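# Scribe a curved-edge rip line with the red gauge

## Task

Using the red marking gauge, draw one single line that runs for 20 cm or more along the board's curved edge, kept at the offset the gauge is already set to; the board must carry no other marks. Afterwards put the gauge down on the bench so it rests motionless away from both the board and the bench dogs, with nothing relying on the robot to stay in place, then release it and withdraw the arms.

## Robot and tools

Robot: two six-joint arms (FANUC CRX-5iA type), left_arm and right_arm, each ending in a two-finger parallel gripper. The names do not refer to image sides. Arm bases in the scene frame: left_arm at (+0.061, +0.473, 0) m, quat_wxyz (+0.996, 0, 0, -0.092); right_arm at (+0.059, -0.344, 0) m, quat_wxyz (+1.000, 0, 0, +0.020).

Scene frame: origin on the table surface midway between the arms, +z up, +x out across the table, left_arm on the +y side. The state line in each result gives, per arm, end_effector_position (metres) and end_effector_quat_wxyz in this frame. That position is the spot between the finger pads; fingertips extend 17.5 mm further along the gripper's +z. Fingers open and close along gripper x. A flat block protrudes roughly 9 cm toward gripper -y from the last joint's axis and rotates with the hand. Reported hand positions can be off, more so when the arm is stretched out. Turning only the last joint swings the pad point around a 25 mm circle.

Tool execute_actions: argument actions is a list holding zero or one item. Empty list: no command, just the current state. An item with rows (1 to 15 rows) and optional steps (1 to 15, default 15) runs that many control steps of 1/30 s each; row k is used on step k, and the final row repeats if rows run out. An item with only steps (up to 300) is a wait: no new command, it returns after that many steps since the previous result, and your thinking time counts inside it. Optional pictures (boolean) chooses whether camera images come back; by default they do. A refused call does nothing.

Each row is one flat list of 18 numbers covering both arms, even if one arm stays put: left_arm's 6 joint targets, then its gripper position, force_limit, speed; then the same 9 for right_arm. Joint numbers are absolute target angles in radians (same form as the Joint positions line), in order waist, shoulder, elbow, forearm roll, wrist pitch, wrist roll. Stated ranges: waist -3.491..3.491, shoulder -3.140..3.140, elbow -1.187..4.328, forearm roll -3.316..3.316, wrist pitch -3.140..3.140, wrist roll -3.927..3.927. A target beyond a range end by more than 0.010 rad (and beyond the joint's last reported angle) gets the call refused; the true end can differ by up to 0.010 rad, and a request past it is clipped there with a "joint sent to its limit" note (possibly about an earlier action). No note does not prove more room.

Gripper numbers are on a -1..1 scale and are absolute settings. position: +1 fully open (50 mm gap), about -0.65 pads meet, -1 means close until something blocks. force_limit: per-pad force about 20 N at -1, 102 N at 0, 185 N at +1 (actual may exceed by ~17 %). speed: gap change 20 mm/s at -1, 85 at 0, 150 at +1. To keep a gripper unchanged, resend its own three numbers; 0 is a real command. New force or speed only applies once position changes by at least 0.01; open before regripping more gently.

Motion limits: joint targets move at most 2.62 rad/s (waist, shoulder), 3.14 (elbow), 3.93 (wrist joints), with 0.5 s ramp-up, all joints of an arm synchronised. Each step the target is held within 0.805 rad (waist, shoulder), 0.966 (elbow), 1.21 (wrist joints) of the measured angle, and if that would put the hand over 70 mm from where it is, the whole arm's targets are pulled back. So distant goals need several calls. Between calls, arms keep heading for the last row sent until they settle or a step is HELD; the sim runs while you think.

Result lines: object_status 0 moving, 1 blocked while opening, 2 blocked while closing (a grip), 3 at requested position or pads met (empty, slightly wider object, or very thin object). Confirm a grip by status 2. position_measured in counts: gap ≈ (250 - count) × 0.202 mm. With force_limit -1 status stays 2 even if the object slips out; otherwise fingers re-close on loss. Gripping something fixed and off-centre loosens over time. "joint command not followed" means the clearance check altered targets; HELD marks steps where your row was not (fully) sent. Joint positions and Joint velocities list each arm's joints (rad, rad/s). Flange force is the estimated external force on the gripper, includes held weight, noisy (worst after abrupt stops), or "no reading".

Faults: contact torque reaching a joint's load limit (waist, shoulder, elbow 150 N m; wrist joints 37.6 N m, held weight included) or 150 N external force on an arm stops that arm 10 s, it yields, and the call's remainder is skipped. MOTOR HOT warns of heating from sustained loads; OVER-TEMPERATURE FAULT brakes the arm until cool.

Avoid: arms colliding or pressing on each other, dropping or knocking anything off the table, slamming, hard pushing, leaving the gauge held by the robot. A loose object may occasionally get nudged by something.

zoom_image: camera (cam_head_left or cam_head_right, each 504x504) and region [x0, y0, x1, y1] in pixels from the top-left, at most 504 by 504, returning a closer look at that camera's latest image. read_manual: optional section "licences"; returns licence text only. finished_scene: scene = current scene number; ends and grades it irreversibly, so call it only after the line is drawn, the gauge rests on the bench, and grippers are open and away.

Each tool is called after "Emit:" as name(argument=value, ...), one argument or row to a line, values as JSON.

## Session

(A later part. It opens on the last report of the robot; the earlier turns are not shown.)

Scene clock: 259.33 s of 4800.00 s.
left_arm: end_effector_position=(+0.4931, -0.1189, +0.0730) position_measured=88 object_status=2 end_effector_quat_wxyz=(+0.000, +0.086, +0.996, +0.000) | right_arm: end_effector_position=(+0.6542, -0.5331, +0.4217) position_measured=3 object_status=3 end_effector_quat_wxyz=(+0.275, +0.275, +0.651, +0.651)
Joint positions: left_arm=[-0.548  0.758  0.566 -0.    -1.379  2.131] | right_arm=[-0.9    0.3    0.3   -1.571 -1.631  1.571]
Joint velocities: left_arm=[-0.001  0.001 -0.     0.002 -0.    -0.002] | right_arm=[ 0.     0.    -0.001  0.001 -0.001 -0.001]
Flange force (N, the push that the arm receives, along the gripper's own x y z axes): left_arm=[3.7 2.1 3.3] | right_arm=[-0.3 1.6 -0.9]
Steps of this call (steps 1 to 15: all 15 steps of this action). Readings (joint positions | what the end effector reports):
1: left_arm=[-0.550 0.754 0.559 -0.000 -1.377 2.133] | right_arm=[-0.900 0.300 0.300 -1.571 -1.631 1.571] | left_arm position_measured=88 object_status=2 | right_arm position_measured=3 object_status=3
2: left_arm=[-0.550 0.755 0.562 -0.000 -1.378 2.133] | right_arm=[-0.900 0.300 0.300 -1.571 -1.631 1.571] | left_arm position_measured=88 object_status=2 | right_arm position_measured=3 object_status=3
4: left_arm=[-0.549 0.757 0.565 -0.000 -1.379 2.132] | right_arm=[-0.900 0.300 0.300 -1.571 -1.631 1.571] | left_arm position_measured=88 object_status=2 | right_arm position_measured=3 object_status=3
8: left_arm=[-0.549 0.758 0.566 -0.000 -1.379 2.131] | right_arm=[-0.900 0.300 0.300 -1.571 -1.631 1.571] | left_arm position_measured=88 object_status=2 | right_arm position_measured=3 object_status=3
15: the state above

Emit:
execute_actions(
  actions=[
    {"rows":[[-0.5465,0.7613,0.5724,0,-1.3819,2.1293,-1,0.3,-0.5,-0.9,0.3,0.3,-1.5708,-1.631,1.5708,1,0,0]],"steps":10},
  ],
  pictures=false,
)

Emit:
execute_actions(
  actions=[
    {"rows":[[-0.5451,0.7639,0.5768,0,-1.3837,2.1279,-1,0.3,-0.5,-0.9,0.3,0.3,-1.5708,-1.631,1.5708,1,0,0]],"steps":10},
  ],
)

Emit:
zoom_image(
  camera="cam_head_left",
  region=[205,150,335,250],
)

Scene clock: 267.77 s of 4800.00 s.
left_arm: end_effector_position=(+0.4951, -0.1189, +0.0731) position_measured=88 object_status=2 end_effector_quat_wxyz=(-0.000, +0.086, +0.996, +0.000) | right_arm: end_effector_position=(+0.6542, -0.5331, +0.4217) position_measured=3 object_status=3 end_effector_quat_wxyz=(+0.275, +0.275, +0.651, +0.651)
Joint positions: left_arm=[-0.547  0.761  0.572 -0.    -1.382  2.129] | right_arm=[-0.9    0.3    0.3   -1.571 -1.631  1.571]
Joint velocities: left_arm=[ 0.002 -0.001  0.001  0.    -0.    -0.001] | right_arm=[ 0.001 -0.     0.     0.     0.001  0.001]
Flange force (N, the push that the arm receives, along the gripper's own x y z axes): left_arm=[3.3 1.6 2.1] | right_arm=[-3.1 2.4 -0.4]
Steps of this call (steps 1 to 15: the robot went on to your last target; steps 16 to 90: nothing new was sent; then 5.10 s passed at rest; steps 91 to 100: all 10 steps of this action). Readings (joint positions | what the end effector reports):
91: left_arm=[-0.548 0.758 0.567 -0.000 -1.380 2.131] | right_arm=[-0.900 0.300 0.300 -1.571 -1.631 1.571] | left_arm position_measured=88 object_status=2 | right_arm position_measured=3 object_status=3
92: left_arm=[-0.548 0.759 0.569 -0.000 -1.380 2.130] | right_arm=[-0.900 0.300 0.300 -1.571 -1.631 1.571] | left_arm position_measured=88 object_status=2 | right_arm position_measured=3 object_status=3
94: left_arm=[-0.547 0.761 0.571 -0.000 -1.381 2.130] | right_arm=[-0.900 0.300 0.300 -1.571 -1.631 1.571] | left_arm position_measured=88 object_status=2 | right_arm position_measured=3 object_status=3
98: left_arm=[-0.547 0.761 0.572 -0.000 -1.382 2.129] | right_arm=[-0.900 0.300 0.300 -1.571 -1.631 1.571] | left_arm position_measured=88 object_status=2 | right_arm position_measured=3 object_status=3
100: the state above

Scene clock: 268.10 s of 4800.00 s.
left_arm: end_effector_position=(+0.4965, -0.1189, +0.0731) position_measured=88 object_status=2 end_effector_quat_wxyz=(-0.000, +0.086, +0.996, +0.000) | right_arm: end_effector_position=(+0.6542, -0.5331, +0.4217) position_measured=3 object_status=3 end_effector_quat_wxyz=(+0.275, +0.275, +0.651, +0.651)
Joint positions: left_arm=[-0.545  0.764  0.577 -0.    -1.384  2.128] | right_arm=[-0.9    0.3    0.3   -1.571 -1.631  1.571]
Joint velocities: left_arm=[ 0.001  0.     0.001 -0.    -0.     0.   ] | right_arm=[-0.001  0.     0.001 -0.001 -0.     0.001]
Flange force (N, the push that the arm receives, along the gripper's own x y z axes): left_arm=[14.7 0.4 -2.3] | right_arm=[-1.0 1.5 -1.2]
Steps of this call (steps 1 to 10: all 10 steps of this action). Readings (joint positions | what the end effector reports):
1: left_arm=[-0.546 0.762 0.573 -0.000 -1.382 2.129] | right_arm=[-0.900 0.300 0.300 -1.571 -1.631 1.571] | left_arm position_measured=88 object_status=2 | right_arm position_measured=3 object_status=3
2: left_arm=[-0.546 0.762 0.574 -0.000 -1.383 2.129] | right_arm=[-0.900 0.300 0.300 -1.571 -1.631 1.571] | left_arm position_measured=88 object_status=2 | right_arm position_measured=3 object_status=3
4: left_arm=[-0.545 0.763 0.576 -0.000 -1.383 2.128] | right_arm=[-0.900 0.300 0.300 -1.571 -1.631 1.571] | left_arm position_measured=88 object_status=2 | right_arm position_measured=3 object_status=3
8: left_arm=[-0.545 0.764 0.577 -0.000 -1.384 2.128] | right_arm=[-0.900 0.300 0.300 -1.571 -1.631 1.571] | left_arm position_measured=88 object_status=2 | right_arm position_measured=3 object_status=3
10: the state above

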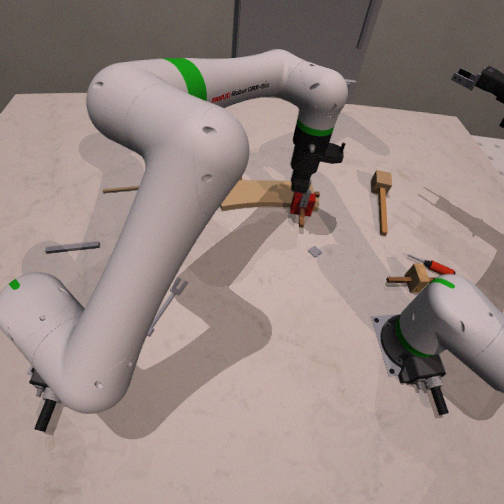

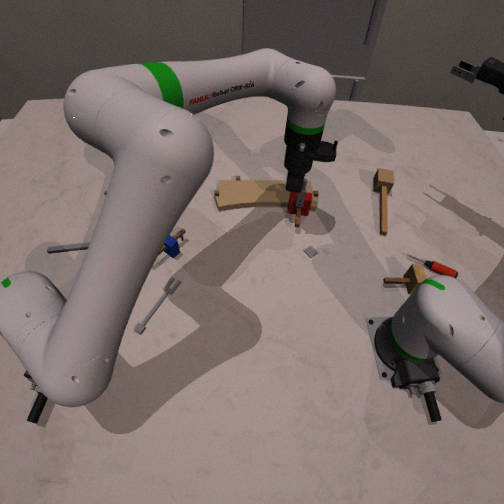

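Region (205, 150, 335, 250) of cam_head_left's 504x504 image, scaled by 3.877, with more detail than that image has; it fills the top 388 rows of this view, and the rest is white.

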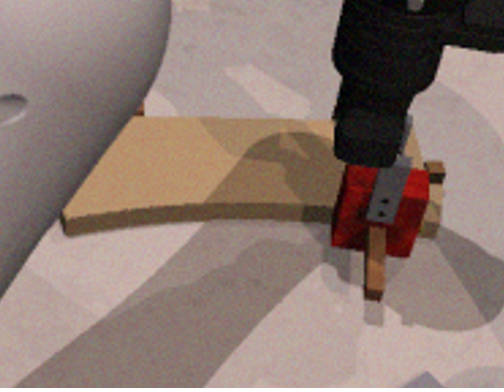

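Emit:
execute_actions(
  actions=[
    {"rows":[[-0.5451,0.765,0.5739,0,-1.3797,2.1279,-1,0.3,-0.5,-0.9,0.3,0.3,-1.5708,-1.631,1.5708,1,0,0]],"steps":10},
  ],
  pictures=false,
)

Emit:
execute_actions(
  actions=[
    {"rows":[[-0.5451,0.7655,0.5725,0,-1.3778,2.1279,-1,0.3,-0.5,-0.9,0.3,0.3,-1.5708,-1.631,1.5708,1,0,0]],"steps":10},
  ],
  pictures=false,
)

Scene clock: 275.83 s of 4800.00 s.
left_arm: end_effector_position=(+0.4966, -0.1189, +0.0712) position_measured=88 object_status=2 end_effector_quat_wxyz=(+0.000, +0.086, +0.996, -0.000) | right_arm: end_effector_position=(+0.6542, -0.5331, +0.4217) position_measured=3 object_status=3 end_effector_quat_wxyz=(+0.275, +0.275, +0.651, +0.651)
Joint positions: left_arm=[-0.545  0.765  0.574  0.    -1.38   2.128] | right_arm=[-0.9    0.3    0.3   -1.571 -1.631  1.571]
Joint velocities: left_arm=[-0.    -0.    -0.002 -0.     0.001 -0.003] | right_arm=[-0.    -0.    -0.     0.001 -0.001 -0.001]
Flange force (N, the push that the arm receives, along the gripper's own x y z axes): left_arm=[22.1 4.2 -7.6] | right_arm=[-1.8 2.3 -1.0]
Steps of this call (steps 1 to 15: the robot went on to your last target; steps 16 to 90: nothing new was sent; then 4.40 s passed at rest; steps 91 to 100: all 10 steps of this action). Readings (joint positions | what the end effector reports):
91: left_arm=[-0.545 0.764 0.577 0.000 -1.383 2.128] | right_arm=[-0.900 0.300 0.300 -1.571 -1.631 1.571] | left_arm position_measured=88 object_status=2 | right_arm position_measured=3 object_status=3
92: left_arm=[-0.545 0.764 0.576 0.000 -1.382 2.128] | right_arm=[-0.900 0.300 0.300 -1.571 -1.631 1.571] | left_arm position_measured=88 object_status=2 | right_arm position_measured=3 object_status=3
94: left_arm=[-0.545 0.765 0.575 0.000 -1.381 2.128] | right_arm=[-0.900 0.300 0.300 -1.571 -1.631 1.571] | left_arm position_measured=88 object_status=2 | right_arm position_measured=3 object_status=3
98: left_arm=[-0.545 0.765 0.574 0.000 -1.380 2.128] | right_arm=[-0.900 0.300 0.300 -1.571 -1.631 1.571] | left_arm position_measured=88 object_status=2 | right_arm position_measured=3 object_status=3
100: the state above

Scene clock: 276.17 s of 4800.00 s.
left_arm: end_effector_position=(+0.4966, -0.1189, +0.0703) position_measured=88 object_status=2 end_effector_quat_wxyz=(+0.000, +0.086, +0.996, -0.000) | right_arm: end_effector_position=(+0.6542, -0.5331, +0.4217) position_measured=3 object_status=3 end_effector_quat_wxyz=(+0.275, +0.275, +0.651, +0.651)
Joint positions: left_arm=[-0.545  0.765  0.573  0.    -1.378  2.128] | right_arm=[-0.9    0.3    0.3   -1.571 -1.631  1.571]
Joint velocities: left_arm=[ 0.     0.001  0.     0.     0.    -0.   ] | right_arm=[ 0. -0.  0. -0. -0.  0.]
Flange force (N, the push that the arm receives, along the gripper's own x y z axes): left_arm=[28.9 5.9 -29.1] | right_arm=[-2.2 2.4 -0.9]
Steps of this call (steps 1 to 10: all 10 steps of this action). Readings (joint positions | what the end effector reports):
1: left_arm=[-0.545 0.765 0.574 0.000 -1.380 2.128] | right_arm=[-0.900 0.300 0.300 -1.571 -1.631 1.571] | left_arm position_measured=88 object_status=2 | right_arm position_measured=3 object_status=3
2: left_arm=[-0.545 0.765 0.573 0.000 -1.379 2.128] | right_arm=[-0.900 0.300 0.300 -1.571 -1.631 1.571] | left_arm position_measured=88 object_status=2 | right_arm position_measured=3 object_status=3
4: left_arm=[-0.545 0.765 0.573 0.000 -1.378 2.128] | right_arm=[-0.900 0.300 0.300 -1.571 -1.631 1.571] | left_arm position_measured=88 object_status=2 | right_arm position_measured=3 object_status=3
8: left_arm=[-0.545 0.765 0.573 0.000 -1.378 2.128] | right_arm=[-0.900 0.300 0.300 -1.571 -1.631 1.571] | left_arm position_measured=88 object_status=2 | right_arm position_measured=3 object_status=3
10: the state above

Emit:
execute_actions(
  actions=[
    {"rows":[[-0.5249,0.7288,0.5124,0,-1.3544,2.1401,-1,0.3,-0.5,-0.9,0.3,0.3,-1.5708,-1.631,1.5708,1,0,0]],"steps":12},
  ],
  pictures=false,
)

Emit:
execute_actions(
  actions=[
    {"rows":[[-0.5044,0.6932,0.4538,0,-1.3314,2.1519,-1,0.3,-0.5,-0.9,0.3,0.3,-1.5708,-1.631,1.5708,1,0,0]],"steps":12},
  ],
  pictures=false,
)

Emit:
execute_actions(
  actions=[
    {"rows":[[-0.4837,0.6583,0.3972,0,-1.3097,2.1635,-1,0.3,-0.5,-0.9,0.3,0.3,-1.5708,-1.631,1.5708,1,0,0]],"steps":12},
  ],
  pictures=false,
)

Scene clock: 300.33 s of 4800.00 s.
left_arm: end_effector_position=(+0.4988, -0.1015, +0.0704) position_measured=88 object_status=2 end_effector_quat_wxyz=(-0.000, +0.070, +0.998, +0.000) | right_arm: end_effector_position=(+0.6542, -0.5331, +0.4217) position_measured=3 object_status=3 end_effector_quat_wxyz=(+0.275, +0.275, +0.651, +0.651)
Joint positions: left_arm=[-0.525  0.729  0.513 -0.    -1.355  2.14 ] | right_arm=[-0.9    0.3    0.3   -1.571 -1.631  1.571]
Joint velocities: left_arm=[ 0.001 -0.003 -0.004 -0.001  0.001  0.   ] | right_arm=[-0.     0.     0.001  0.     0.    -0.001]
Flange force (N, the push that the arm receives, along the gripper's own x y z axes): left_arm=[21.5 -11.4 -11.6] | right_arm=[-1.6 1.4 -1.5]
Steps of this call (steps 1 to 15: the robot went on to your last target; steps 16 to 90: nothing new was sent; then 20.77 s passed at rest; steps 91 to 102: all 12 steps of this action). Readings (joint positions | what the end effector reports):
91: left_arm=[-0.545 0.765 0.572 -0.000 -1.377 2.128] | right_arm=[-0.900 0.300 0.300 -1.571 -1.631 1.571] | left_arm position_measured=88 object_status=2 | right_arm position_measured=3 object_status=3
92: left_arm=[-0.543 0.762 0.566 0.000 -1.375 2.128] | right_arm=[-0.900 0.300 0.300 -1.571 -1.631 1.571] | left_arm position_measured=88 object_status=2 | right_arm position_measured=3 object_status=3
94: left_arm=[-0.534 0.746 0.539 0.000 -1.365 2.134] | right_arm=[-0.900 0.300 0.300 -1.571 -1.631 1.571] | left_arm position_measured=88 object_status=2 | right_arm position_measured=3 object_status=3
98: left_arm=[-0.525 0.730 0.514 -0.000 -1.355 2.140] | right_arm=[-0.900 0.300 0.300 -1.571 -1.631 1.571] | left_arm position_measured=88 object_status=2 | right_arm position_measured=3 object_status=3
102: the state above

Scene clock: 300.73 s of 4800.00 s.
left_arm: end_effector_position=(+0.5005, -0.0841, +0.0704) position_measured=88 object_status=2 end_effector_quat_wxyz=(+0.000, +0.054, +0.999, -0.000) | right_arm: end_effector_position=(+0.6542, -0.5331, +0.4217) position_measured=3 object_status=3 end_effector_quat_wxyz=(+0.275, +0.275, +0.651, +0.651)
Joint positions: left_arm=[-0.504  0.693  0.454 -0.    -1.331  2.152] | right_arm=[-0.9    0.3    0.3   -1.571 -1.631  1.571]
Joint velocities: left_arm=[ 0.002 -0.003 -0.004 -0.001  0.002  0.002] | right_arm=[ 0.    -0.    -0.     0.001 -0.001  0.001]
Flange force (N, the push that the arm receives, along the gripper's own x y z axes): left_arm=[21.9 -5.7 -11.6] | right_arm=[-3.5 2.5 -1.7]
Steps of this call (steps 1 to 12: all 12 steps of this action). Readings (joint positions | what the end effector reports):
1: left_arm=[-0.525 0.729 0.512 -0.000 -1.354 2.140] | right_arm=[-0.900 0.300 0.300 -1.571 -1.631 1.571] | left_arm position_measured=88 object_status=2 | right_arm position_measured=3 object_status=3
2: left_arm=[-0.523 0.725 0.506 -0.000 -1.352 2.141] | right_arm=[-0.900 0.300 0.300 -1.571 -1.631 1.571] | left_arm position_measured=88 object_status=2 | right_arm position_measured=3 object_status=3
4: left_arm=[-0.513 0.709 0.479 -0.000 -1.341 2.147] | right_arm=[-0.900 0.300 0.300 -1.571 -1.631 1.571] | left_arm position_measured=88 object_status=2 | right_arm position_measured=3 object_status=3
8: left_arm=[-0.505 0.694 0.456 -0.000 -1.332 2.152] | right_arm=[-0.900 0.300 0.300 -1.571 -1.631 1.571] | left_arm position_measured=88 object_status=2 | right_arm position_measured=3 object_status=3
12: the state above

Scene clock: 301.13 s of 4800.00 s.
left_arm: end_effector_position=(+0.5017, -0.0665, +0.0703) position_measured=88 object_status=2 end_effector_quat_wxyz=(+0.000, +0.038, +0.999, -0.000) | right_arm: end_effector_position=(+0.6542, -0.5331, +0.4217) position_measured=3 object_status=3 end_effector_quat_wxyz=(+0.275, +0.275, +0.651, +0.651)
Joint positions: left_arm=[-0.484  0.658  0.397 -0.    -1.31   2.163] | right_arm=[-0.9    0.3    0.3   -1.571 -1.631  1.571]
Joint velocities: left_arm=[ 0.002 -0.003 -0.003 -0.001  0.001  0.002] | right_arm=[ 0.    -0.    -0.     0.    -0.     0.002]
Flange force (N, the push that the arm receives, along the gripper's own x y z axes): left_arm=[19.9 -8.1 -10.8] | right_arm=[-2.1 2.5 -1.6]
Steps of this call (steps 1 to 12: all 12 steps of this action). Readings (joint positions | what the end effector reports):
1: left_arm=[-0.504 0.693 0.453 -0.000 -1.331 2.152] | right_arm=[-0.900 0.300 0.300 -1.571 -1.631 1.571] | left_arm position_measured=88 object_status=2 | right_arm position_measured=3 object_status=3
2: left_arm=[-0.502 0.689 0.447 0.000 -1.329 2.153] | right_arm=[-0.900 0.300 0.300 -1.571 -1.631 1.571] | left_arm position_measured=88 object_status=2 | right_arm position_measured=3 object_status=3
4: left_arm=[-0.492 0.673 0.421 -0.000 -1.319 2.159] | right_arm=[-0.900 0.300 0.300 -1.571 -1.631 1.571] | left_arm position_measured=88 object_status=2 | right_arm position_measured=3 object_status=3
8: left_arm=[-0.484 0.659 0.399 -0.000 -1.310 2.163] | right_arm=[-0.900 0.300 0.300 -1.571 -1.631 1.571] | left_arm position_measured=88 object_status=2 | right_arm position_measured=3 object_status=3
12: the state above

Lower ~0.3 mm further.

Emit:
execute_actions(
  actions=[
    {"rows":[[-0.4627,0.6243,0.342,0,-1.2885,2.1741,-1,0.3,-0.5,-0.9,0.3,0.3,-1.5708,-1.631,1.5708,1,0,0]],"steps":12},
  ],
  pictures=false,
)

Emit:
execute_actions(
  actions=[
    {"rows":[[-0.4415,0.5904,0.2888,0,-1.2692,2.1845,-1,0.3,-0.5,-0.9,0.3,0.3,-1.5708,-1.631,1.5708,1,0,0]],"steps":12},
  ],
  pictures=false,
)

Emit:
execute_actions(
  actions=[
    {"rows":[[-0.42,0.557,0.237,0,-1.2508,2.1948,-1,0.3,-0.5,-0.9,0.3,0.3,-1.5708,-1.631,1.5708,1,0,0]],"steps":12},
  ],
)

Emit:
zoom_image(
  camera="cam_head_left",
  region=[240,160,340,240],
)

Scene clock: 312.73 s of 4800.00 s.
left_arm: end_effector_position=(+0.5023, -0.0490, +0.0699) position_measured=88 object_status=2 end_effector_quat_wxyz=(+0.000, +0.022, +1.000, -0.000) | right_arm: end_effector_position=(+0.6542, -0.5331, +0.4217) position_measured=3 object_status=3 end_effector_quat_wxyz=(+0.275, +0.275, +0.651, +0.651)
Joint positions: left_arm=[-0.463  0.624  0.342 -0.    -1.289  2.174] | right_arm=[-0.9    0.3    0.3   -1.571 -1.631  1.571]
Joint velocities: left_arm=[ 0.001 -0.001 -0.003 -0.     0.001  0.001] | right_arm=[ 0.     0.     0.001  0.    -0.001  0.001]
Flange force (N, the push that the arm receives, along the gripper's own x y z axes): left_arm=[19.7 -15.8 -17.5] | right_arm=[-2.5 1.6 -1.1]
Steps of this call (steps 1 to 15: the robot went on to your last target; steps 16 to 90: nothing new was sent; then 8.20 s passed at rest; steps 91 to 102: all 12 steps of this action). Readings (joint positions | what the end effector reports):
91: left_arm=[-0.483 0.658 0.396 -0.000 -1.309 2.164] | right_arm=[-0.900 0.300 0.300 -1.571 -1.631 1.571] | left_arm position_measured=88 object_status=2 | right_arm position_measured=3 object_status=3
92: left_arm=[-0.481 0.654 0.391 -0.000 -1.307 2.165] | right_arm=[-0.900 0.300 0.300 -1.571 -1.631 1.571] | left_arm position_measured=88 object_status=2 | right_arm position_measured=3 object_status=3
94: left_arm=[-0.471 0.639 0.365 -0.000 -1.297 2.170] | right_arm=[-0.900 0.300 0.300 -1.571 -1.631 1.571] | left_arm position_measured=88 object_status=2 | right_arm position_measured=3 object_status=3
98: left_arm=[-0.463 0.625 0.344 -0.000 -1.289 2.174] | right_arm=[-0.900 0.300 0.300 -1.571 -1.631 1.571] | left_arm position_measured=88 object_status=2 | right_arm position_measured=3 object_status=3
102: the state above

Scene clock: 313.13 s of 4800.00 s.
left_arm: end_effector_position=(+0.5024, -0.0314, +0.0699) position_measured=88 object_status=2 end_effector_quat_wxyz=(+0.000, +0.006, +1.000, -0.000) | right_arm: end_effector_position=(+0.6542, -0.5331, +0.4217) position_measured=3 object_status=3 end_effector_quat_wxyz=(+0.275, +0.275, +0.651, +0.651)
Joint positions: left_arm=[-0.442  0.591  0.289 -0.    -1.269  2.184] | right_arm=[-0.9    0.3    0.3   -1.571 -1.631  1.571]
Joint velocities: left_arm=[ 0.002 -0.001 -0.004  0.     0.001  0.001] | right_arm=[-0.     0.    -0.001  0.    -0.    -0.001]
Flange force (N, the push that the arm receives, along the gripper's own x y z axes): left_arm=[26.3 -7.2 -15.1] | right_arm=[-1.0 1.9 -1.4]
Steps of this call (steps 1 to 12: all 12 steps of this action). Readings (joint positions | what the end effector reports):
1: left_arm=[-0.463 0.624 0.341 -0.000 -1.288 2.174] | right_arm=[-0.900 0.300 0.300 -1.571 -1.631 1.571] | left_arm position_measured=88 object_status=2 | right_arm position_measured=3 object_status=3
2: left_arm=[-0.460 0.620 0.336 -0.000 -1.286 2.175] | right_arm=[-0.900 0.300 0.300 -1.571 -1.631 1.571] | left_arm position_measured=88 object_status=2 | right_arm position_measured=3 object_status=3
4: left_arm=[-0.450 0.604 0.310 -0.000 -1.277 2.180] | right_arm=[-0.900 0.300 0.300 -1.571 -1.631 1.571] | left_arm position_measured=88 object_status=2 | right_arm position_measured=3 object_status=3
8: left_arm=[-0.442 0.591 0.290 -0.000 -1.270 2.184] | right_arm=[-0.900 0.300 0.300 -1.571 -1.631 1.571] | left_arm position_measured=88 object_status=2 | right_arm position_measured=3 object_status=3
12: the state above

Scene clock: 313.53 s of 4800.00 s.
left_arm: end_effector_position=(+0.5019, -0.0139, +0.0698) position_measured=88 object_status=2 end_effector_quat_wxyz=(+0.000, -0.010, +1.000, -0.000) | right_arm: end_effector_position=(+0.6542, -0.5331, +0.4217) position_measured=3 object_status=3 end_effector_quat_wxyz=(+0.275, +0.275, +0.651, +0.651)
Joint positions: left_arm=[-0.42   0.557  0.237 -0.    -1.251  2.195] | right_arm=[-0.9    0.3    0.3   -1.571 -1.631  1.571]
Joint velocities: left_arm=[ 0.002 -0.001 -0.003  0.002  0.001 -0.001] | right_arm=[-0.001  0.    -0.001  0.     0.    -0.   ]
Flange force (N, the push that the arm receives, along the gripper's own x y z axes): left_arm=[24.9 -12.5 -17.0] | right_arm=[-2.5 2.2 -1.1]
Steps of this call (steps 1 to 12: all 12 steps of this action). Readings (joint positions | what the end effector reports):
1: left_arm=[-0.441 0.590 0.288 -0.000 -1.269 2.185] | right_arm=[-0.900 0.300 0.300 -1.571 -1.631 1.571] | left_arm position_measured=88 object_status=2 | right_arm position_measured=3 object_status=3
2: left_arm=[-0.439 0.586 0.282 -0.000 -1.267 2.186] | right_arm=[-0.900 0.300 0.300 -1.571 -1.631 1.571] | left_arm position_measured=88 object_status=2 | right_arm position_measured=3 object_status=3
4: left_arm=[-0.429 0.570 0.258 -0.000 -1.258 2.191] | right_arm=[-0.900 0.300 0.300 -1.571 -1.631 1.571] | left_arm position_measured=88 object_status=2 | right_arm position_measured=3 object_status=3
8: left_arm=[-0.421 0.558 0.239 -0.000 -1.251 2.194] | right_arm=[-0.900 0.300 0.300 -1.571 -1.631 1.571] | left_arm position_measured=88 object_status=2 | right_arm position_measured=3 object_status=3
12: the state above

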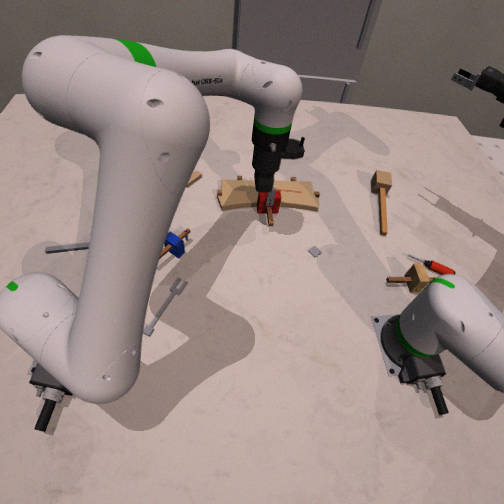

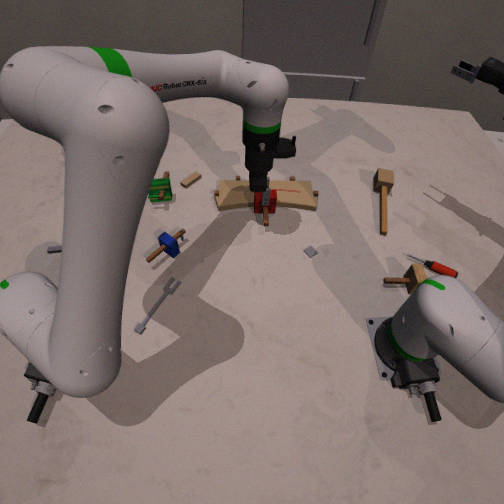

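Region (240, 160, 340, 240) of cam_head_left's 504x504 image, scaled by 5.040, with more detail than that image has; it fills the top 403 rows of this view, and the rest is white.

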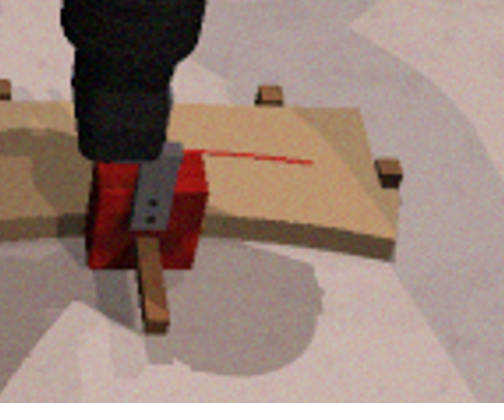

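Emit:
execute_actions(
  actions=[
    {"rows":[[-0.3984,0.5237,0.1861,0,-1.2332,2.2059,-1,0.3,-0.5,-0.9,0.3,0.3,-1.5708,-1.631,1.5708,1,0,0]],"steps":12},
  ],
  pictures=false,
)

Emit:
execute_actions(
  actions=[
    {"rows":[[-0.3763,0.4905,0.1362,0,-1.2165,2.2169,-1,0.3,-0.5,-0.9,0.3,0.3,-1.5708,-1.631,1.5708,1,0,0]],"steps":12},
  ],
  pictures=false,
)

Emit:
execute_actions(
  actions=[
    {"rows":[[-0.3538,0.4573,0.0873,0,-1.2008,2.2276,-1,0.3,-0.5,-0.9,0.3,0.3,-1.5708,-1.631,1.5708,1,0,0]],"steps":12},
  ],
  pictures=false,
)

Emit:
execute_actions(
  actions=[
    {"rows":[[-0.3306,0.4241,0.0393,0,-1.186,2.2367,-1,0.3,-0.5,-0.9,0.3,0.3,-1.5708,-1.631,1.5708,1,0,0]],"steps":12},
  ],
  pictures=false,
)

Scene clock: 336.37 s of 4800.00 s.
left_arm: end_effector_position=(+0.5008, +0.0035, +0.0697) position_measured=88 object_status=2 end_effector_quat_wxyz=(-0.000, -0.026, +1.000, -0.000) | right_arm: end_effector_position=(+0.6542, -0.5331, +0.4217) position_measured=3 object_status=3 end_effector_quat_wxyz=(+0.275, +0.275, +0.651, +0.651)
Joint positions: left_arm=[-0.399  0.524  0.186  0.    -1.233  2.206] | right_arm=[-0.9    0.3    0.3   -1.571 -1.631  1.571]
Joint velocities: left_arm=[ 0.001 -0.002 -0.003  0.001  0.001  0.001] | right_arm=[ 0.    -0.    -0.    -0.    -0.     0.002]
Flange force (N, the push that the arm receives, along the gripper's own x y z axes): left_arm=[13.4 -14.8 -17.8] | right_arm=[-1.5 2.0 -1.6]
Steps of this call (steps 1 to 15: the robot went on to your last target; steps 16 to 90: nothing new was sent; then 19.43 s passed at rest; steps 91 to 102: all 12 steps of this action). Readings (joint positions | what the end effector reports):
91: left_arm=[-0.420 0.557 0.236 0.000 -1.251 2.195] | right_arm=[-0.900 0.300 0.300 -1.571 -1.631 1.571] | left_arm position_measured=88 object_status=2 | right_arm position_measured=3 object_status=3
92: left_arm=[-0.417 0.553 0.231 0.000 -1.248 2.196] | right_arm=[-0.900 0.300 0.300 -1.571 -1.631 1.571] | left_arm position_measured=88 object_status=2 | right_arm position_measured=3 object_status=3
94: left_arm=[-0.407 0.537 0.206 0.000 -1.240 2.202] | right_arm=[-0.900 0.300 0.300 -1.571 -1.631 1.571] | left_arm position_measured=88 object_status=2 | right_arm position_measured=3 object_status=3
98: left_arm=[-0.399 0.525 0.188 0.000 -1.234 2.206] | right_arm=[-0.900 0.300 0.300 -1.571 -1.631 1.571] | left_arm position_measured=88 object_status=2 | right_arm position_measured=3 object_status=3
102: the state above

Scene clock: 336.77 s of 4800.00 s.
left_arm: end_effector_position=(+0.4992, +0.0210, +0.0695) position_measured=88 object_status=2 end_effector_quat_wxyz=(-0.000, -0.043, +0.999, -0.000) | right_arm: end_effector_position=(+0.6542, -0.5331, +0.4217) position_measured=3 object_status=3 end_effector_quat_wxyz=(+0.275, +0.275, +0.651, +0.651)
Joint positions: left_arm=[-0.376  0.491  0.136  0.    -1.217  2.217] | right_arm=[-0.9    0.3    0.3   -1.571 -1.631  1.571]
Joint velocities: left_arm=[ 0.003 -0.002 -0.004 -0.001  0.001 -0.   ] | right_arm=[-0.001 -0.     0.     0.001  0.001 -0.   ]
Flange force (N, the push that the arm receives, along the gripper's own x y z axes): left_arm=[15.6 -13.6 -20.9] | right_arm=[-2.9 2.3 -1.4]
Steps of this call (steps 1 to 12: all 12 steps of this action). Readings (joint positions | what the end effector reports):
1: left_arm=[-0.398 0.523 0.186 0.000 -1.233 2.206] | right_arm=[-0.900 0.300 0.300 -1.571 -1.631 1.571] | left_arm position_measured=88 object_status=2 | right_arm position_measured=3 object_status=3
2: left_arm=[-0.396 0.520 0.180 0.000 -1.231 2.207] | right_arm=[-0.900 0.300 0.300 -1.571 -1.631 1.571] | left_arm position_measured=88 object_status=2 | right_arm position_measured=3 object_status=3
4: left_arm=[-0.385 0.503 0.156 0.000 -1.223 2.213] | right_arm=[-0.900 0.300 0.300 -1.571 -1.631 1.571] | left_arm position_measured=88 object_status=2 | right_arm position_measured=3 object_status=3
8: left_arm=[-0.377 0.491 0.138 0.000 -1.217 2.217] | right_arm=[-0.900 0.300 0.300 -1.571 -1.631 1.571] | left_arm position_measured=88 object_status=2 | right_arm position_measured=3 object_status=3
12: the state above

Scene clock: 337.17 s of 4800.00 s.
left_arm: end_effector_position=(+0.4971, +0.0385, +0.0694) position_measured=88 object_status=2 end_effector_quat_wxyz=(+0.000, -0.059, +0.998, -0.000) | right_arm: end_effector_position=(+0.6542, -0.5331, +0.4217) position_measured=3 object_status=3 end_effector_quat_wxyz=(+0.275, +0.275, +0.651, +0.651)
Joint positions: left_arm=[-0.354  0.457  0.088  0.    -1.201  2.228] | right_arm=[-0.9    0.3    0.3   -1.571 -1.631  1.571]
Joint velocities: left_arm=[ 0.    -0.002 -0.004  0.     0.001  0.001] | right_arm=[ 0.     0.     0.001 -0.001 -0.001 -0.001]
Flange force (N, the push that the arm receives, along the gripper's own x y z axes): left_arm=[19.1 -7.3 -19.0] | right_arm=[-3.5 2.5 -1.6]
Steps of this call (steps 1 to 12: all 12 steps of this action). Readings (joint positions | what the end effector reports):
1: left_arm=[-0.376 0.490 0.136 0.000 -1.216 2.217] | right_arm=[-0.900 0.300 0.300 -1.571 -1.631 1.571] | left_arm position_measured=88 object_status=2 | right_arm position_measured=3 object_status=3
2: left_arm=[-0.373 0.486 0.130 0.000 -1.214 2.218] | right_arm=[-0.900 0.300 0.300 -1.571 -1.631 1.571] | left_arm position_measured=88 object_status=2 | right_arm position_measured=3 object_status=3
4: left_arm=[-0.362 0.470 0.106 0.000 -1.207 2.224] | right_arm=[-0.900 0.300 0.300 -1.571 -1.631 1.571] | left_arm position_measured=88 object_status=2 | right_arm position_measured=3 object_status=3
8: left_arm=[-0.354 0.458 0.089 0.000 -1.201 2.227] | right_arm=[-0.900 0.300 0.300 -1.571 -1.631 1.571] | left_arm position_measured=88 object_status=2 | right_arm position_measured=3 object_status=3
12: the state above

Scene clock: 337.57 s of 4800.00 s.
left_arm: end_effector_position=(+0.4945, +0.0559, +0.0693) position_measured=88 object_status=2 end_effector_quat_wxyz=(+0.000, -0.075, +0.997, -0.000) | right_arm: end_effector_position=(+0.6542, -0.5331, +0.4217) position_measured=3 object_status=3 end_effector_quat_wxyz=(+0.275, +0.275, +0.651, +0.651)
Joint positions: left_arm=[-0.331  0.424  0.04   0.    -1.186  2.237] | right_arm=[-0.9    0.3    0.3   -1.571 -1.631  1.571]
Joint velocities: left_arm=[ 0.002  0.    -0.004  0.     0.001  0.   ] | right_arm=[-0.     0.    -0.     0.    -0.001  0.001]
Flange force (N, the push that the arm receives, along the gripper's own x y z axes): left_arm=[22.0 -15.1 -21.5] | right_arm=[-3.5 2.8 -1.4]
Steps of this call (steps 1 to 12: all 12 steps of this action). Readings (joint positions | what the end effector reports):
1: left_arm=[-0.354 0.457 0.087 0.000 -1.201 2.228] | right_arm=[-0.900 0.300 0.300 -1.571 -1.631 1.571] | left_arm position_measured=88 object_status=2 | right_arm position_measured=3 object_status=3
2: left_arm=[-0.351 0.453 0.081 0.000 -1.199 2.229] | right_arm=[-0.900 0.300 0.300 -1.571 -1.631 1.571] | left_arm position_measured=88 object_status=2 | right_arm position_measured=3 object_status=3
4: left_arm=[-0.339 0.437 0.057 0.000 -1.192 2.233] | right_arm=[-0.900 0.300 0.300 -1.571 -1.631 1.571] | left_arm position_measured=88 object_status=2 | right_arm position_measured=3 object_status=3
8: left_arm=[-0.331 0.425 0.041 0.000 -1.186 2.236] | right_arm=[-0.900 0.300 0.300 -1.571 -1.631 1.571] | left_arm position_measured=88 object_status=2 | right_arm position_measured=3 object_status=3
12: the state above

Emit:
execute_actions(
  actions=[
    {"rows":[[-0.3067,0.3906,-0.0081,0,-1.1721,2.2452,-1,0.3,-0.5,-0.9,0.3,0.3,-1.5708,-1.631,1.5708,1,0,0]],"steps":12},
  ],
  pictures=false,
)

Emit:
execute_actions(
  actions=[
    {"rows":[[-0.2822,0.3567,-0.0549,0,-1.1592,2.253,-1,0.3,-0.5,-0.9,0.3,0.3,-1.5708,-1.631,1.5708,1,0,0]],"steps":12},
  ],
  pictures=false,
)

Emit:
execute_actions(
  actions=[
    {"rows":[[-0.2697,0.3396,-0.0781,0,-1.1531,2.2566,-1,0.3,-0.5,-0.9,0.3,0.3,-1.5708,-1.631,1.5708,1,0,0]],"steps":10},
  ],
  pictures=false,
)

Emit:
execute_actions(
  actions=[
    {"rows":[[-0.2705,0.3298,-0.0707,0,-1.1703,2.2574,-1,0.3,-0.5,-0.9,0.3,0.3,-1.5708,-1.631,1.5708,1,0,0]],"steps":8},
  ],
  pictures=false,
)

Emit:
execute_actions(
  actions=[
    {"rows":[[-0.4288,0.0791,-0.3675,0,-1.1242,2.1836,-1,0.3,-0.5,-0.9,0.3,0.3,-1.5708,-1.631,1.5708,1,0,0]]},
  ],
  pictures=false,
)

Emit:
execute_actions(
  actions=[
    {"steps":8},
  ],
  pictures=false,
)

Emit:
execute_actions(
  actions=[
    {"rows":[[-0.4288,0.098,-0.3885,0,-1.0843,2.1836,-1,0.3,-0.5,-0.9,0.3,0.3,-1.5708,-1.631,1.5708,1,0,0]],"steps":12},
  ],
)

Scene clock: 358.73 s of 4800.00 s.
left_arm: end_effector_position=(+0.4914, +0.0735, +0.0692) position_measured=88 object_status=2 end_effector_quat_wxyz=(+0.000, -0.092, +0.996, -0.000) | right_arm: end_effector_position=(+0.6542, -0.5331, +0.4217) position_measured=3 object_status=3 end_effector_quat_wxyz=(+0.275, +0.275, +0.651, +0.651)
Joint positions: left_arm=[-0.307  0.391 -0.008 -0.    -1.172  2.245] | right_arm=[-0.9    0.3    0.3   -1.571 -1.631  1.571]
Joint velocities: left_arm=[ 0.003 -0.003 -0.003  0.     0.001  0.002] | right_arm=[ 0.     0.    -0.    -0.     0.001 -0.   ]
Flange force (N, the push that the arm receives, along the gripper's own x y z axes): left_arm=[27.1 -14.7 -23.5] | right_arm=[-1.5 2.2 -1.3]
Steps of this call (steps 1 to 15: the robot went on to your last target; steps 16 to 90: nothing new was sent; then 17.77 s passed at rest; steps 91 to 102: all 12 steps of this action). Readings (joint positions | what the end effector reports):
91: left_arm=[-0.330 0.424 0.039 -0.000 -1.186 2.237] | right_arm=[-0.900 0.300 0.300 -1.571 -1.631 1.571] | left_arm position_measured=88 object_status=2 | right_arm position_measured=3 object_status=3
92: left_arm=[-0.327 0.420 0.033 -0.000 -1.184 2.238] | right_arm=[-0.900 0.300 0.300 -1.571 -1.631 1.571] | left_arm position_measured=88 object_status=2 | right_arm position_measured=3 object_status=3
94: left_arm=[-0.316 0.403 0.010 -0.000 -1.177 2.242] | right_arm=[-0.900 0.300 0.300 -1.571 -1.631 1.571] | left_arm position_measured=88 object_status=2 | right_arm position_measured=3 object_status=3
98: left_arm=[-0.307 0.392 -0.007 -0.000 -1.173 2.245] | right_arm=[-0.900 0.300 0.300 -1.571 -1.631 1.571] | left_arm position_measured=88 object_status=2 | right_arm position_measured=3 object_status=3
102: the state above

Scene clock: 359.13 s of 4800.00 s.
left_arm: end_effector_position=(+0.4878, +0.0910, +0.0692) position_measured=88 object_status=2 end_effector_quat_wxyz=(+0.000, -0.108, +0.994, -0.000) | right_arm: end_effector_position=(+0.6542, -0.5331, +0.4217) position_measured=3 object_status=3 end_effector_quat_wxyz=(+0.275, +0.275, +0.651, +0.651)
Joint positions: left_arm=[-0.282  0.357 -0.055 -0.    -1.159  2.253] | right_arm=[-0.9    0.3    0.3   -1.571 -1.631  1.571]
Joint velocities: left_arm=[ 0.003 -0.005 -0.003 -0.     0.001  0.   ] | right_arm=[-0.    -0.    -0.     0.     0.001 -0.001]
Flange force (N, the push that the arm receives, along the gripper's own x y z axes): left_arm=[26.8 -14.1 -21.4] | right_arm=[-1.6 1.7 -1.3]
Steps of this call (steps 1 to 12: all 12 steps of this action). Readings (joint positions | what the end effector reports):
1: left_arm=[-0.306 0.390 -0.009 -0.000 -1.172 2.245] | right_arm=[-0.900 0.300 0.300 -1.571 -1.631 1.571] | left_arm position_measured=88 object_status=2 | right_arm position_measured=3 object_status=3
2: left_arm=[-0.303 0.386 -0.014 -0.000 -1.170 2.246] | right_arm=[-0.900 0.300 0.300 -1.571 -1.631 1.571] | left_arm position_measured=88 object_status=2 | right_arm position_measured=3 object_status=3
4: left_arm=[-0.291 0.369 -0.038 -0.000 -1.164 2.250] | right_arm=[-0.900 0.300 0.300 -1.571 -1.631 1.571] | left_arm position_measured=88 object_status=2 | right_arm position_measured=3 object_status=3
8: left_arm=[-0.283 0.358 -0.053 -0.000 -1.160 2.253] | right_arm=[-0.900 0.300 0.300 -1.571 -1.631 1.571] | left_arm position_measured=88 object_status=2 | right_arm position_measured=3 object_status=3
12: the state above

Scene clock: 359.47 s of 4800.00 s.
left_arm: end_effector_position=(+0.4858, +0.0998, +0.0691) position_measured=88 object_status=2 end_effector_quat_wxyz=(+0.000, -0.116, +0.993, +0.000) | right_arm: end_effector_position=(+0.6542, -0.5331, +0.4217) position_measured=3 object_status=3 end_effector_quat_wxyz=(+0.275, +0.275, +0.651, +0.651)
Joint positions: left_arm=[-0.27   0.34  -0.078 -0.    -1.153  2.257] | right_arm=[-0.9    0.3    0.3   -1.571 -1.631  1.571]
Joint velocities: left_arm=[ 0.003 -0.002 -0.003 -0.     0.001  0.002] | right_arm=[-0.001  0.     0.     0.    -0.     0.001]
Flange force (N, the push that the arm receives, along the gripper's own x y z axes): left_arm=[22.6 -4.9 -19.0] | right_arm=[-3.2 2.2 -1.8]
Steps of this call (steps 1 to 10: all 10 steps of this action). Readings (joint positions | what the end effector reports):
1: left_arm=[-0.282 0.356 -0.055 -0.000 -1.159 2.253] | right_arm=[-0.900 0.300 0.300 -1.571 -1.631 1.571] | left_arm position_measured=88 object_status=2 | right_arm position_measured=3 object_status=3
2: left_arm=[-0.279 0.352 -0.061 -0.000 -1.158 2.254] | right_arm=[-0.900 0.300 0.300 -1.571 -1.631 1.571] | left_arm position_measured=88 object_status=2 | right_arm position_measured=3 object_status=3
4: left_arm=[-0.273 0.344 -0.072 -0.000 -1.155 2.256] | right_arm=[-0.900 0.300 0.300 -1.571 -1.631 1.571] | left_arm position_measured=88 object_status=2 | right_arm position_measured=3 object_status=3
8: left_arm=[-0.270 0.340 -0.077 -0.000 -1.153 2.256] | right_arm=[-0.900 0.300 0.300 -1.571 -1.631 1.571] | left_arm position_measured=88 object_status=2 | right_arm position_measured=3 object_status=3
10: the state above

Scene clock: 359.73 s of 4800.00 s.
left_arm: end_effector_position=(+0.4848, +0.1000, +0.0769) position_measured=88 object_status=2 end_effector_quat_wxyz=(-0.000, -0.116, +0.993, +0.000) | right_arm: end_effector_position=(+0.6542, -0.5331, +0.4217) position_measured=3 object_status=3 end_effector_quat_wxyz=(+0.275, +0.275, +0.651, +0.651)
Joint positions: left_arm=[-0.27   0.33  -0.071 -0.    -1.17   2.257] | right_arm=[-0.9    0.3    0.3   -1.571 -1.631  1.571]
Joint velocities: left_arm=[-0.003 -0.005  0.004  0.003 -0.007 -0.   ] | right_arm=[-0.     0.001  0.     0.    -0.    -0.   ]
Flange force (N, the push that the arm receives, along the gripper's own x y z axes): left_arm=[0.3 -2.0 0.9] | right_arm=[-2.6 2.2 -1.2]
Steps of this call (steps 1 to 8: all 8 steps of this action). Readings (joint positions | what the end effector reports):
1: left_arm=[-0.270 0.339 -0.078 -0.000 -1.154 2.257] | right_arm=[-0.900 0.300 0.300 -1.571 -1.631 1.571] | left_arm position_measured=88 object_status=2 | right_arm position_measured=3 object_status=3
2: left_arm=[-0.270 0.337 -0.076 -0.001 -1.159 2.257] | right_arm=[-0.900 0.300 0.300 -1.571 -1.631 1.571] | left_arm position_measured=88 object_status=2 | right_arm position_measured=3 object_status=3
4: left_arm=[-0.270 0.332 -0.073 -0.001 -1.166 2.257] | right_arm=[-0.900 0.300 0.300 -1.571 -1.631 1.571] | left_arm position_measured=88 object_status=2 | right_arm position_measured=3 object_status=3
8: the state above

Scene clock: 360.23 s of 4800.00 s.
left_arm: end_effector_position=(+0.3346, +0.0994, +0.0804) position_measured=88 object_status=2 end_effector_quat_wxyz=(+0.000, -0.003, +1.000, -0.000) | right_arm: end_effector_position=(+0.6542, -0.5331, +0.4217) position_measured=3 object_status=3 end_effector_quat_wxyz=(+0.275, +0.275, +0.651, +0.651)
Joint positions: left_arm=[-0.424  0.087 -0.358  0.    -1.126  2.186] | right_arm=[-0.9    0.3    0.3   -1.571 -1.631  1.571]
Joint velocities: left_arm=[-0.118 -0.189 -0.224  0.     0.034 -0.054] | right_arm=[-0.     0.     0.     0.001 -0.002  0.   ]
Flange force (N, the push that the arm receives, along the gripper's own x y z axes): left_arm=[27.7 13.2 -3.8] | right_arm=[-3.0 2.8 -1.8]
Steps of this call (steps 1 to 15: all 15 steps of this action). Readings (joint positions | what the end effector reports):
1: left_arm=[-0.271 0.329 -0.071 -0.000 -1.170 2.257] | right_arm=[-0.900 0.300 0.300 -1.571 -1.631 1.571] | left_arm position_measured=88 object_status=2 | right_arm position_measured=3 object_status=3
2: left_arm=[-0.274 0.325 -0.077 -0.000 -1.168 2.256] | right_arm=[-0.900 0.300 0.300 -1.571 -1.631 1.571] | left_arm position_measured=88 object_status=2 | right_arm position_measured=3 object_status=3
4: left_arm=[-0.290 0.298 -0.108 -0.000 -1.162 2.246] | right_arm=[-0.900 0.300 0.300 -1.571 -1.631 1.571] | left_arm position_measured=88 object_status=2 | right_arm position_measured=3 object_status=3
8: left_arm=[-0.348 0.208 -0.215 0.000 -1.147 2.221] | right_arm=[-0.900 0.300 0.300 -1.571 -1.631 1.571] | left_arm position_measured=88 object_status=2 | right_arm position_measured=3 object_status=3
15: the state above

Scene clock: 360.50 s of 4800.00 s.
left_arm: end_effector_position=(+0.3300, +0.1001, +0.0800) position_measured=88 object_status=2 end_effector_quat_wxyz=(-0.000, +0.000, +1.000, -0.000) | right_arm: end_effector_position=(+0.6542, -0.5331, +0.4217) position_measured=3 object_status=3 end_effector_quat_wxyz=(+0.275, +0.275, +0.651, +0.651)
Joint positions: left_arm=[-0.429  0.079 -0.367  0.    -1.124  2.184] | right_arm=[-0.9    0.3    0.3   -1.571 -1.631  1.571]
Joint velocities: left_arm=[-0.002 -0.004 -0.002  0.     0.    -0.001] | right_arm=[ 0.     0.    -0.    -0.001 -0.001  0.001]
Flange force (N, the push that the arm receives, along the gripper's own x y z axes): left_arm=[7.5 5.8 5.6] | right_arm=[-2.1 2.1 -1.5]
Steps of this call (steps 1 to 8: the robot went on to your last target). Readings (joint positions | what the end effector reports):
1: left_arm=[-0.427 0.082 -0.364 0.000 -1.125 2.185] | right_arm=[-0.900 0.300 0.300 -1.571 -1.631 1.571] | left_arm position_measured=88 object_status=2 | right_arm position_measured=3 object_status=3
2: left_arm=[-0.428 0.081 -0.366 0.000 -1.124 2.184] | right_arm=[-0.900 0.300 0.300 -1.571 -1.631 1.571] | left_arm position_measured=88 object_status=2 | right_arm position_measured=3 object_status=3
4: left_arm=[-0.428 0.080 -0.367 0.000 -1.124 2.184] | right_arm=[-0.900 0.300 0.300 -1.571 -1.631 1.571] | left_arm position_measured=88 object_status=2 | right_arm position_measured=3 object_status=3
8: the state above

Scene clock: 360.90 s of 4800.00 s.
left_arm: end_effector_position=(+0.3300, +0.1000, +0.0642) position_measured=88 object_status=2 end_effector_quat_wxyz=(+0.000, +0.000, +1.000, -0.000) | right_arm: end_effector_position=(+0.6542, -0.5331, +0.4217) position_measured=3 object_status=3 end_effector_quat_wxyz=(+0.275, +0.275, +0.651, +0.651)
Joint positions: left_arm=[-0.429  0.098 -0.388  0.    -1.084  2.184] | right_arm=[-0.9    0.3    0.3   -1.571 -1.631  1.571]
Joint velocities: left_arm=[-0.     0.001 -0.003 -0.     0.003 -0.   ] | right_arm=[-0.     0.    -0.     0.001  0.     0.   ]
Flange force (N, the push that the arm receives, along the gripper's own x y z axes): left_arm=[3.4 4.8 -10.5] | right_arm=[-2.6 1.4 -1.4]
Steps of this call (steps 1 to 12: all 12 steps of this action). Readings (joint positions | what the end effector reports):
1: left_arm=[-0.429 0.079 -0.368 0.000 -1.123 2.184] | right_arm=[-0.900 0.300 0.300 -1.571 -1.631 1.571] | left_arm position_measured=88 object_status=2 | right_arm position_measured=3 object_status=3
2: left_arm=[-0.429 0.082 -0.371 0.000 -1.116 2.184] | right_arm=[-0.900 0.300 0.300 -1.571 -1.631 1.571] | left_arm position_measured=88 object_status=2 | right_arm position_measured=3 object_status=3
4: left_arm=[-0.429 0.092 -0.383 0.000 -1.096 2.184] | right_arm=[-0.900 0.300 0.300 -1.571 -1.631 1.571] | left_arm position_measured=88 object_status=2 | right_arm position_measured=3 object_status=3
8: left_arm=[-0.429 0.097 -0.388 0.000 -1.086 2.184] | right_arm=[-0.900 0.300 0.300 -1.571 -1.631 1.571] | left_arm position_measured=88 object_status=2 | right_arm position_measured=3 object_status=3
12: the state above

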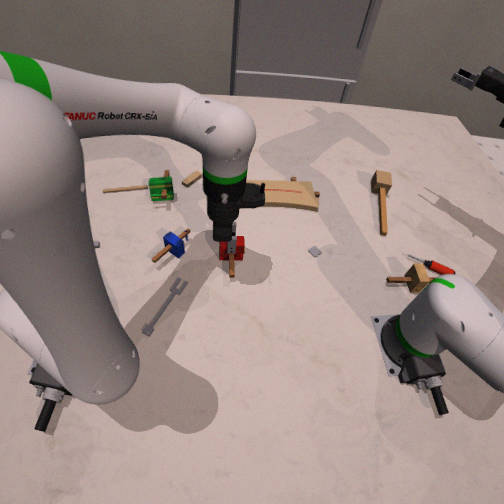

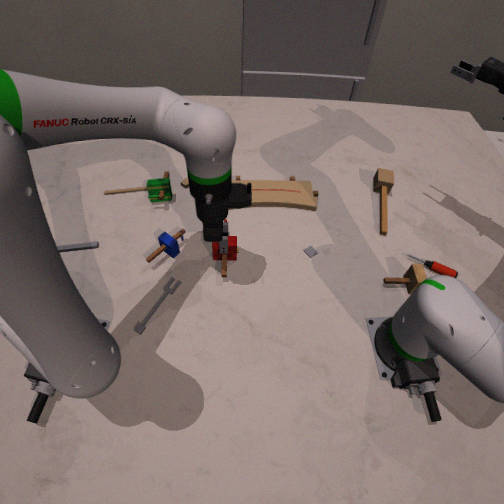

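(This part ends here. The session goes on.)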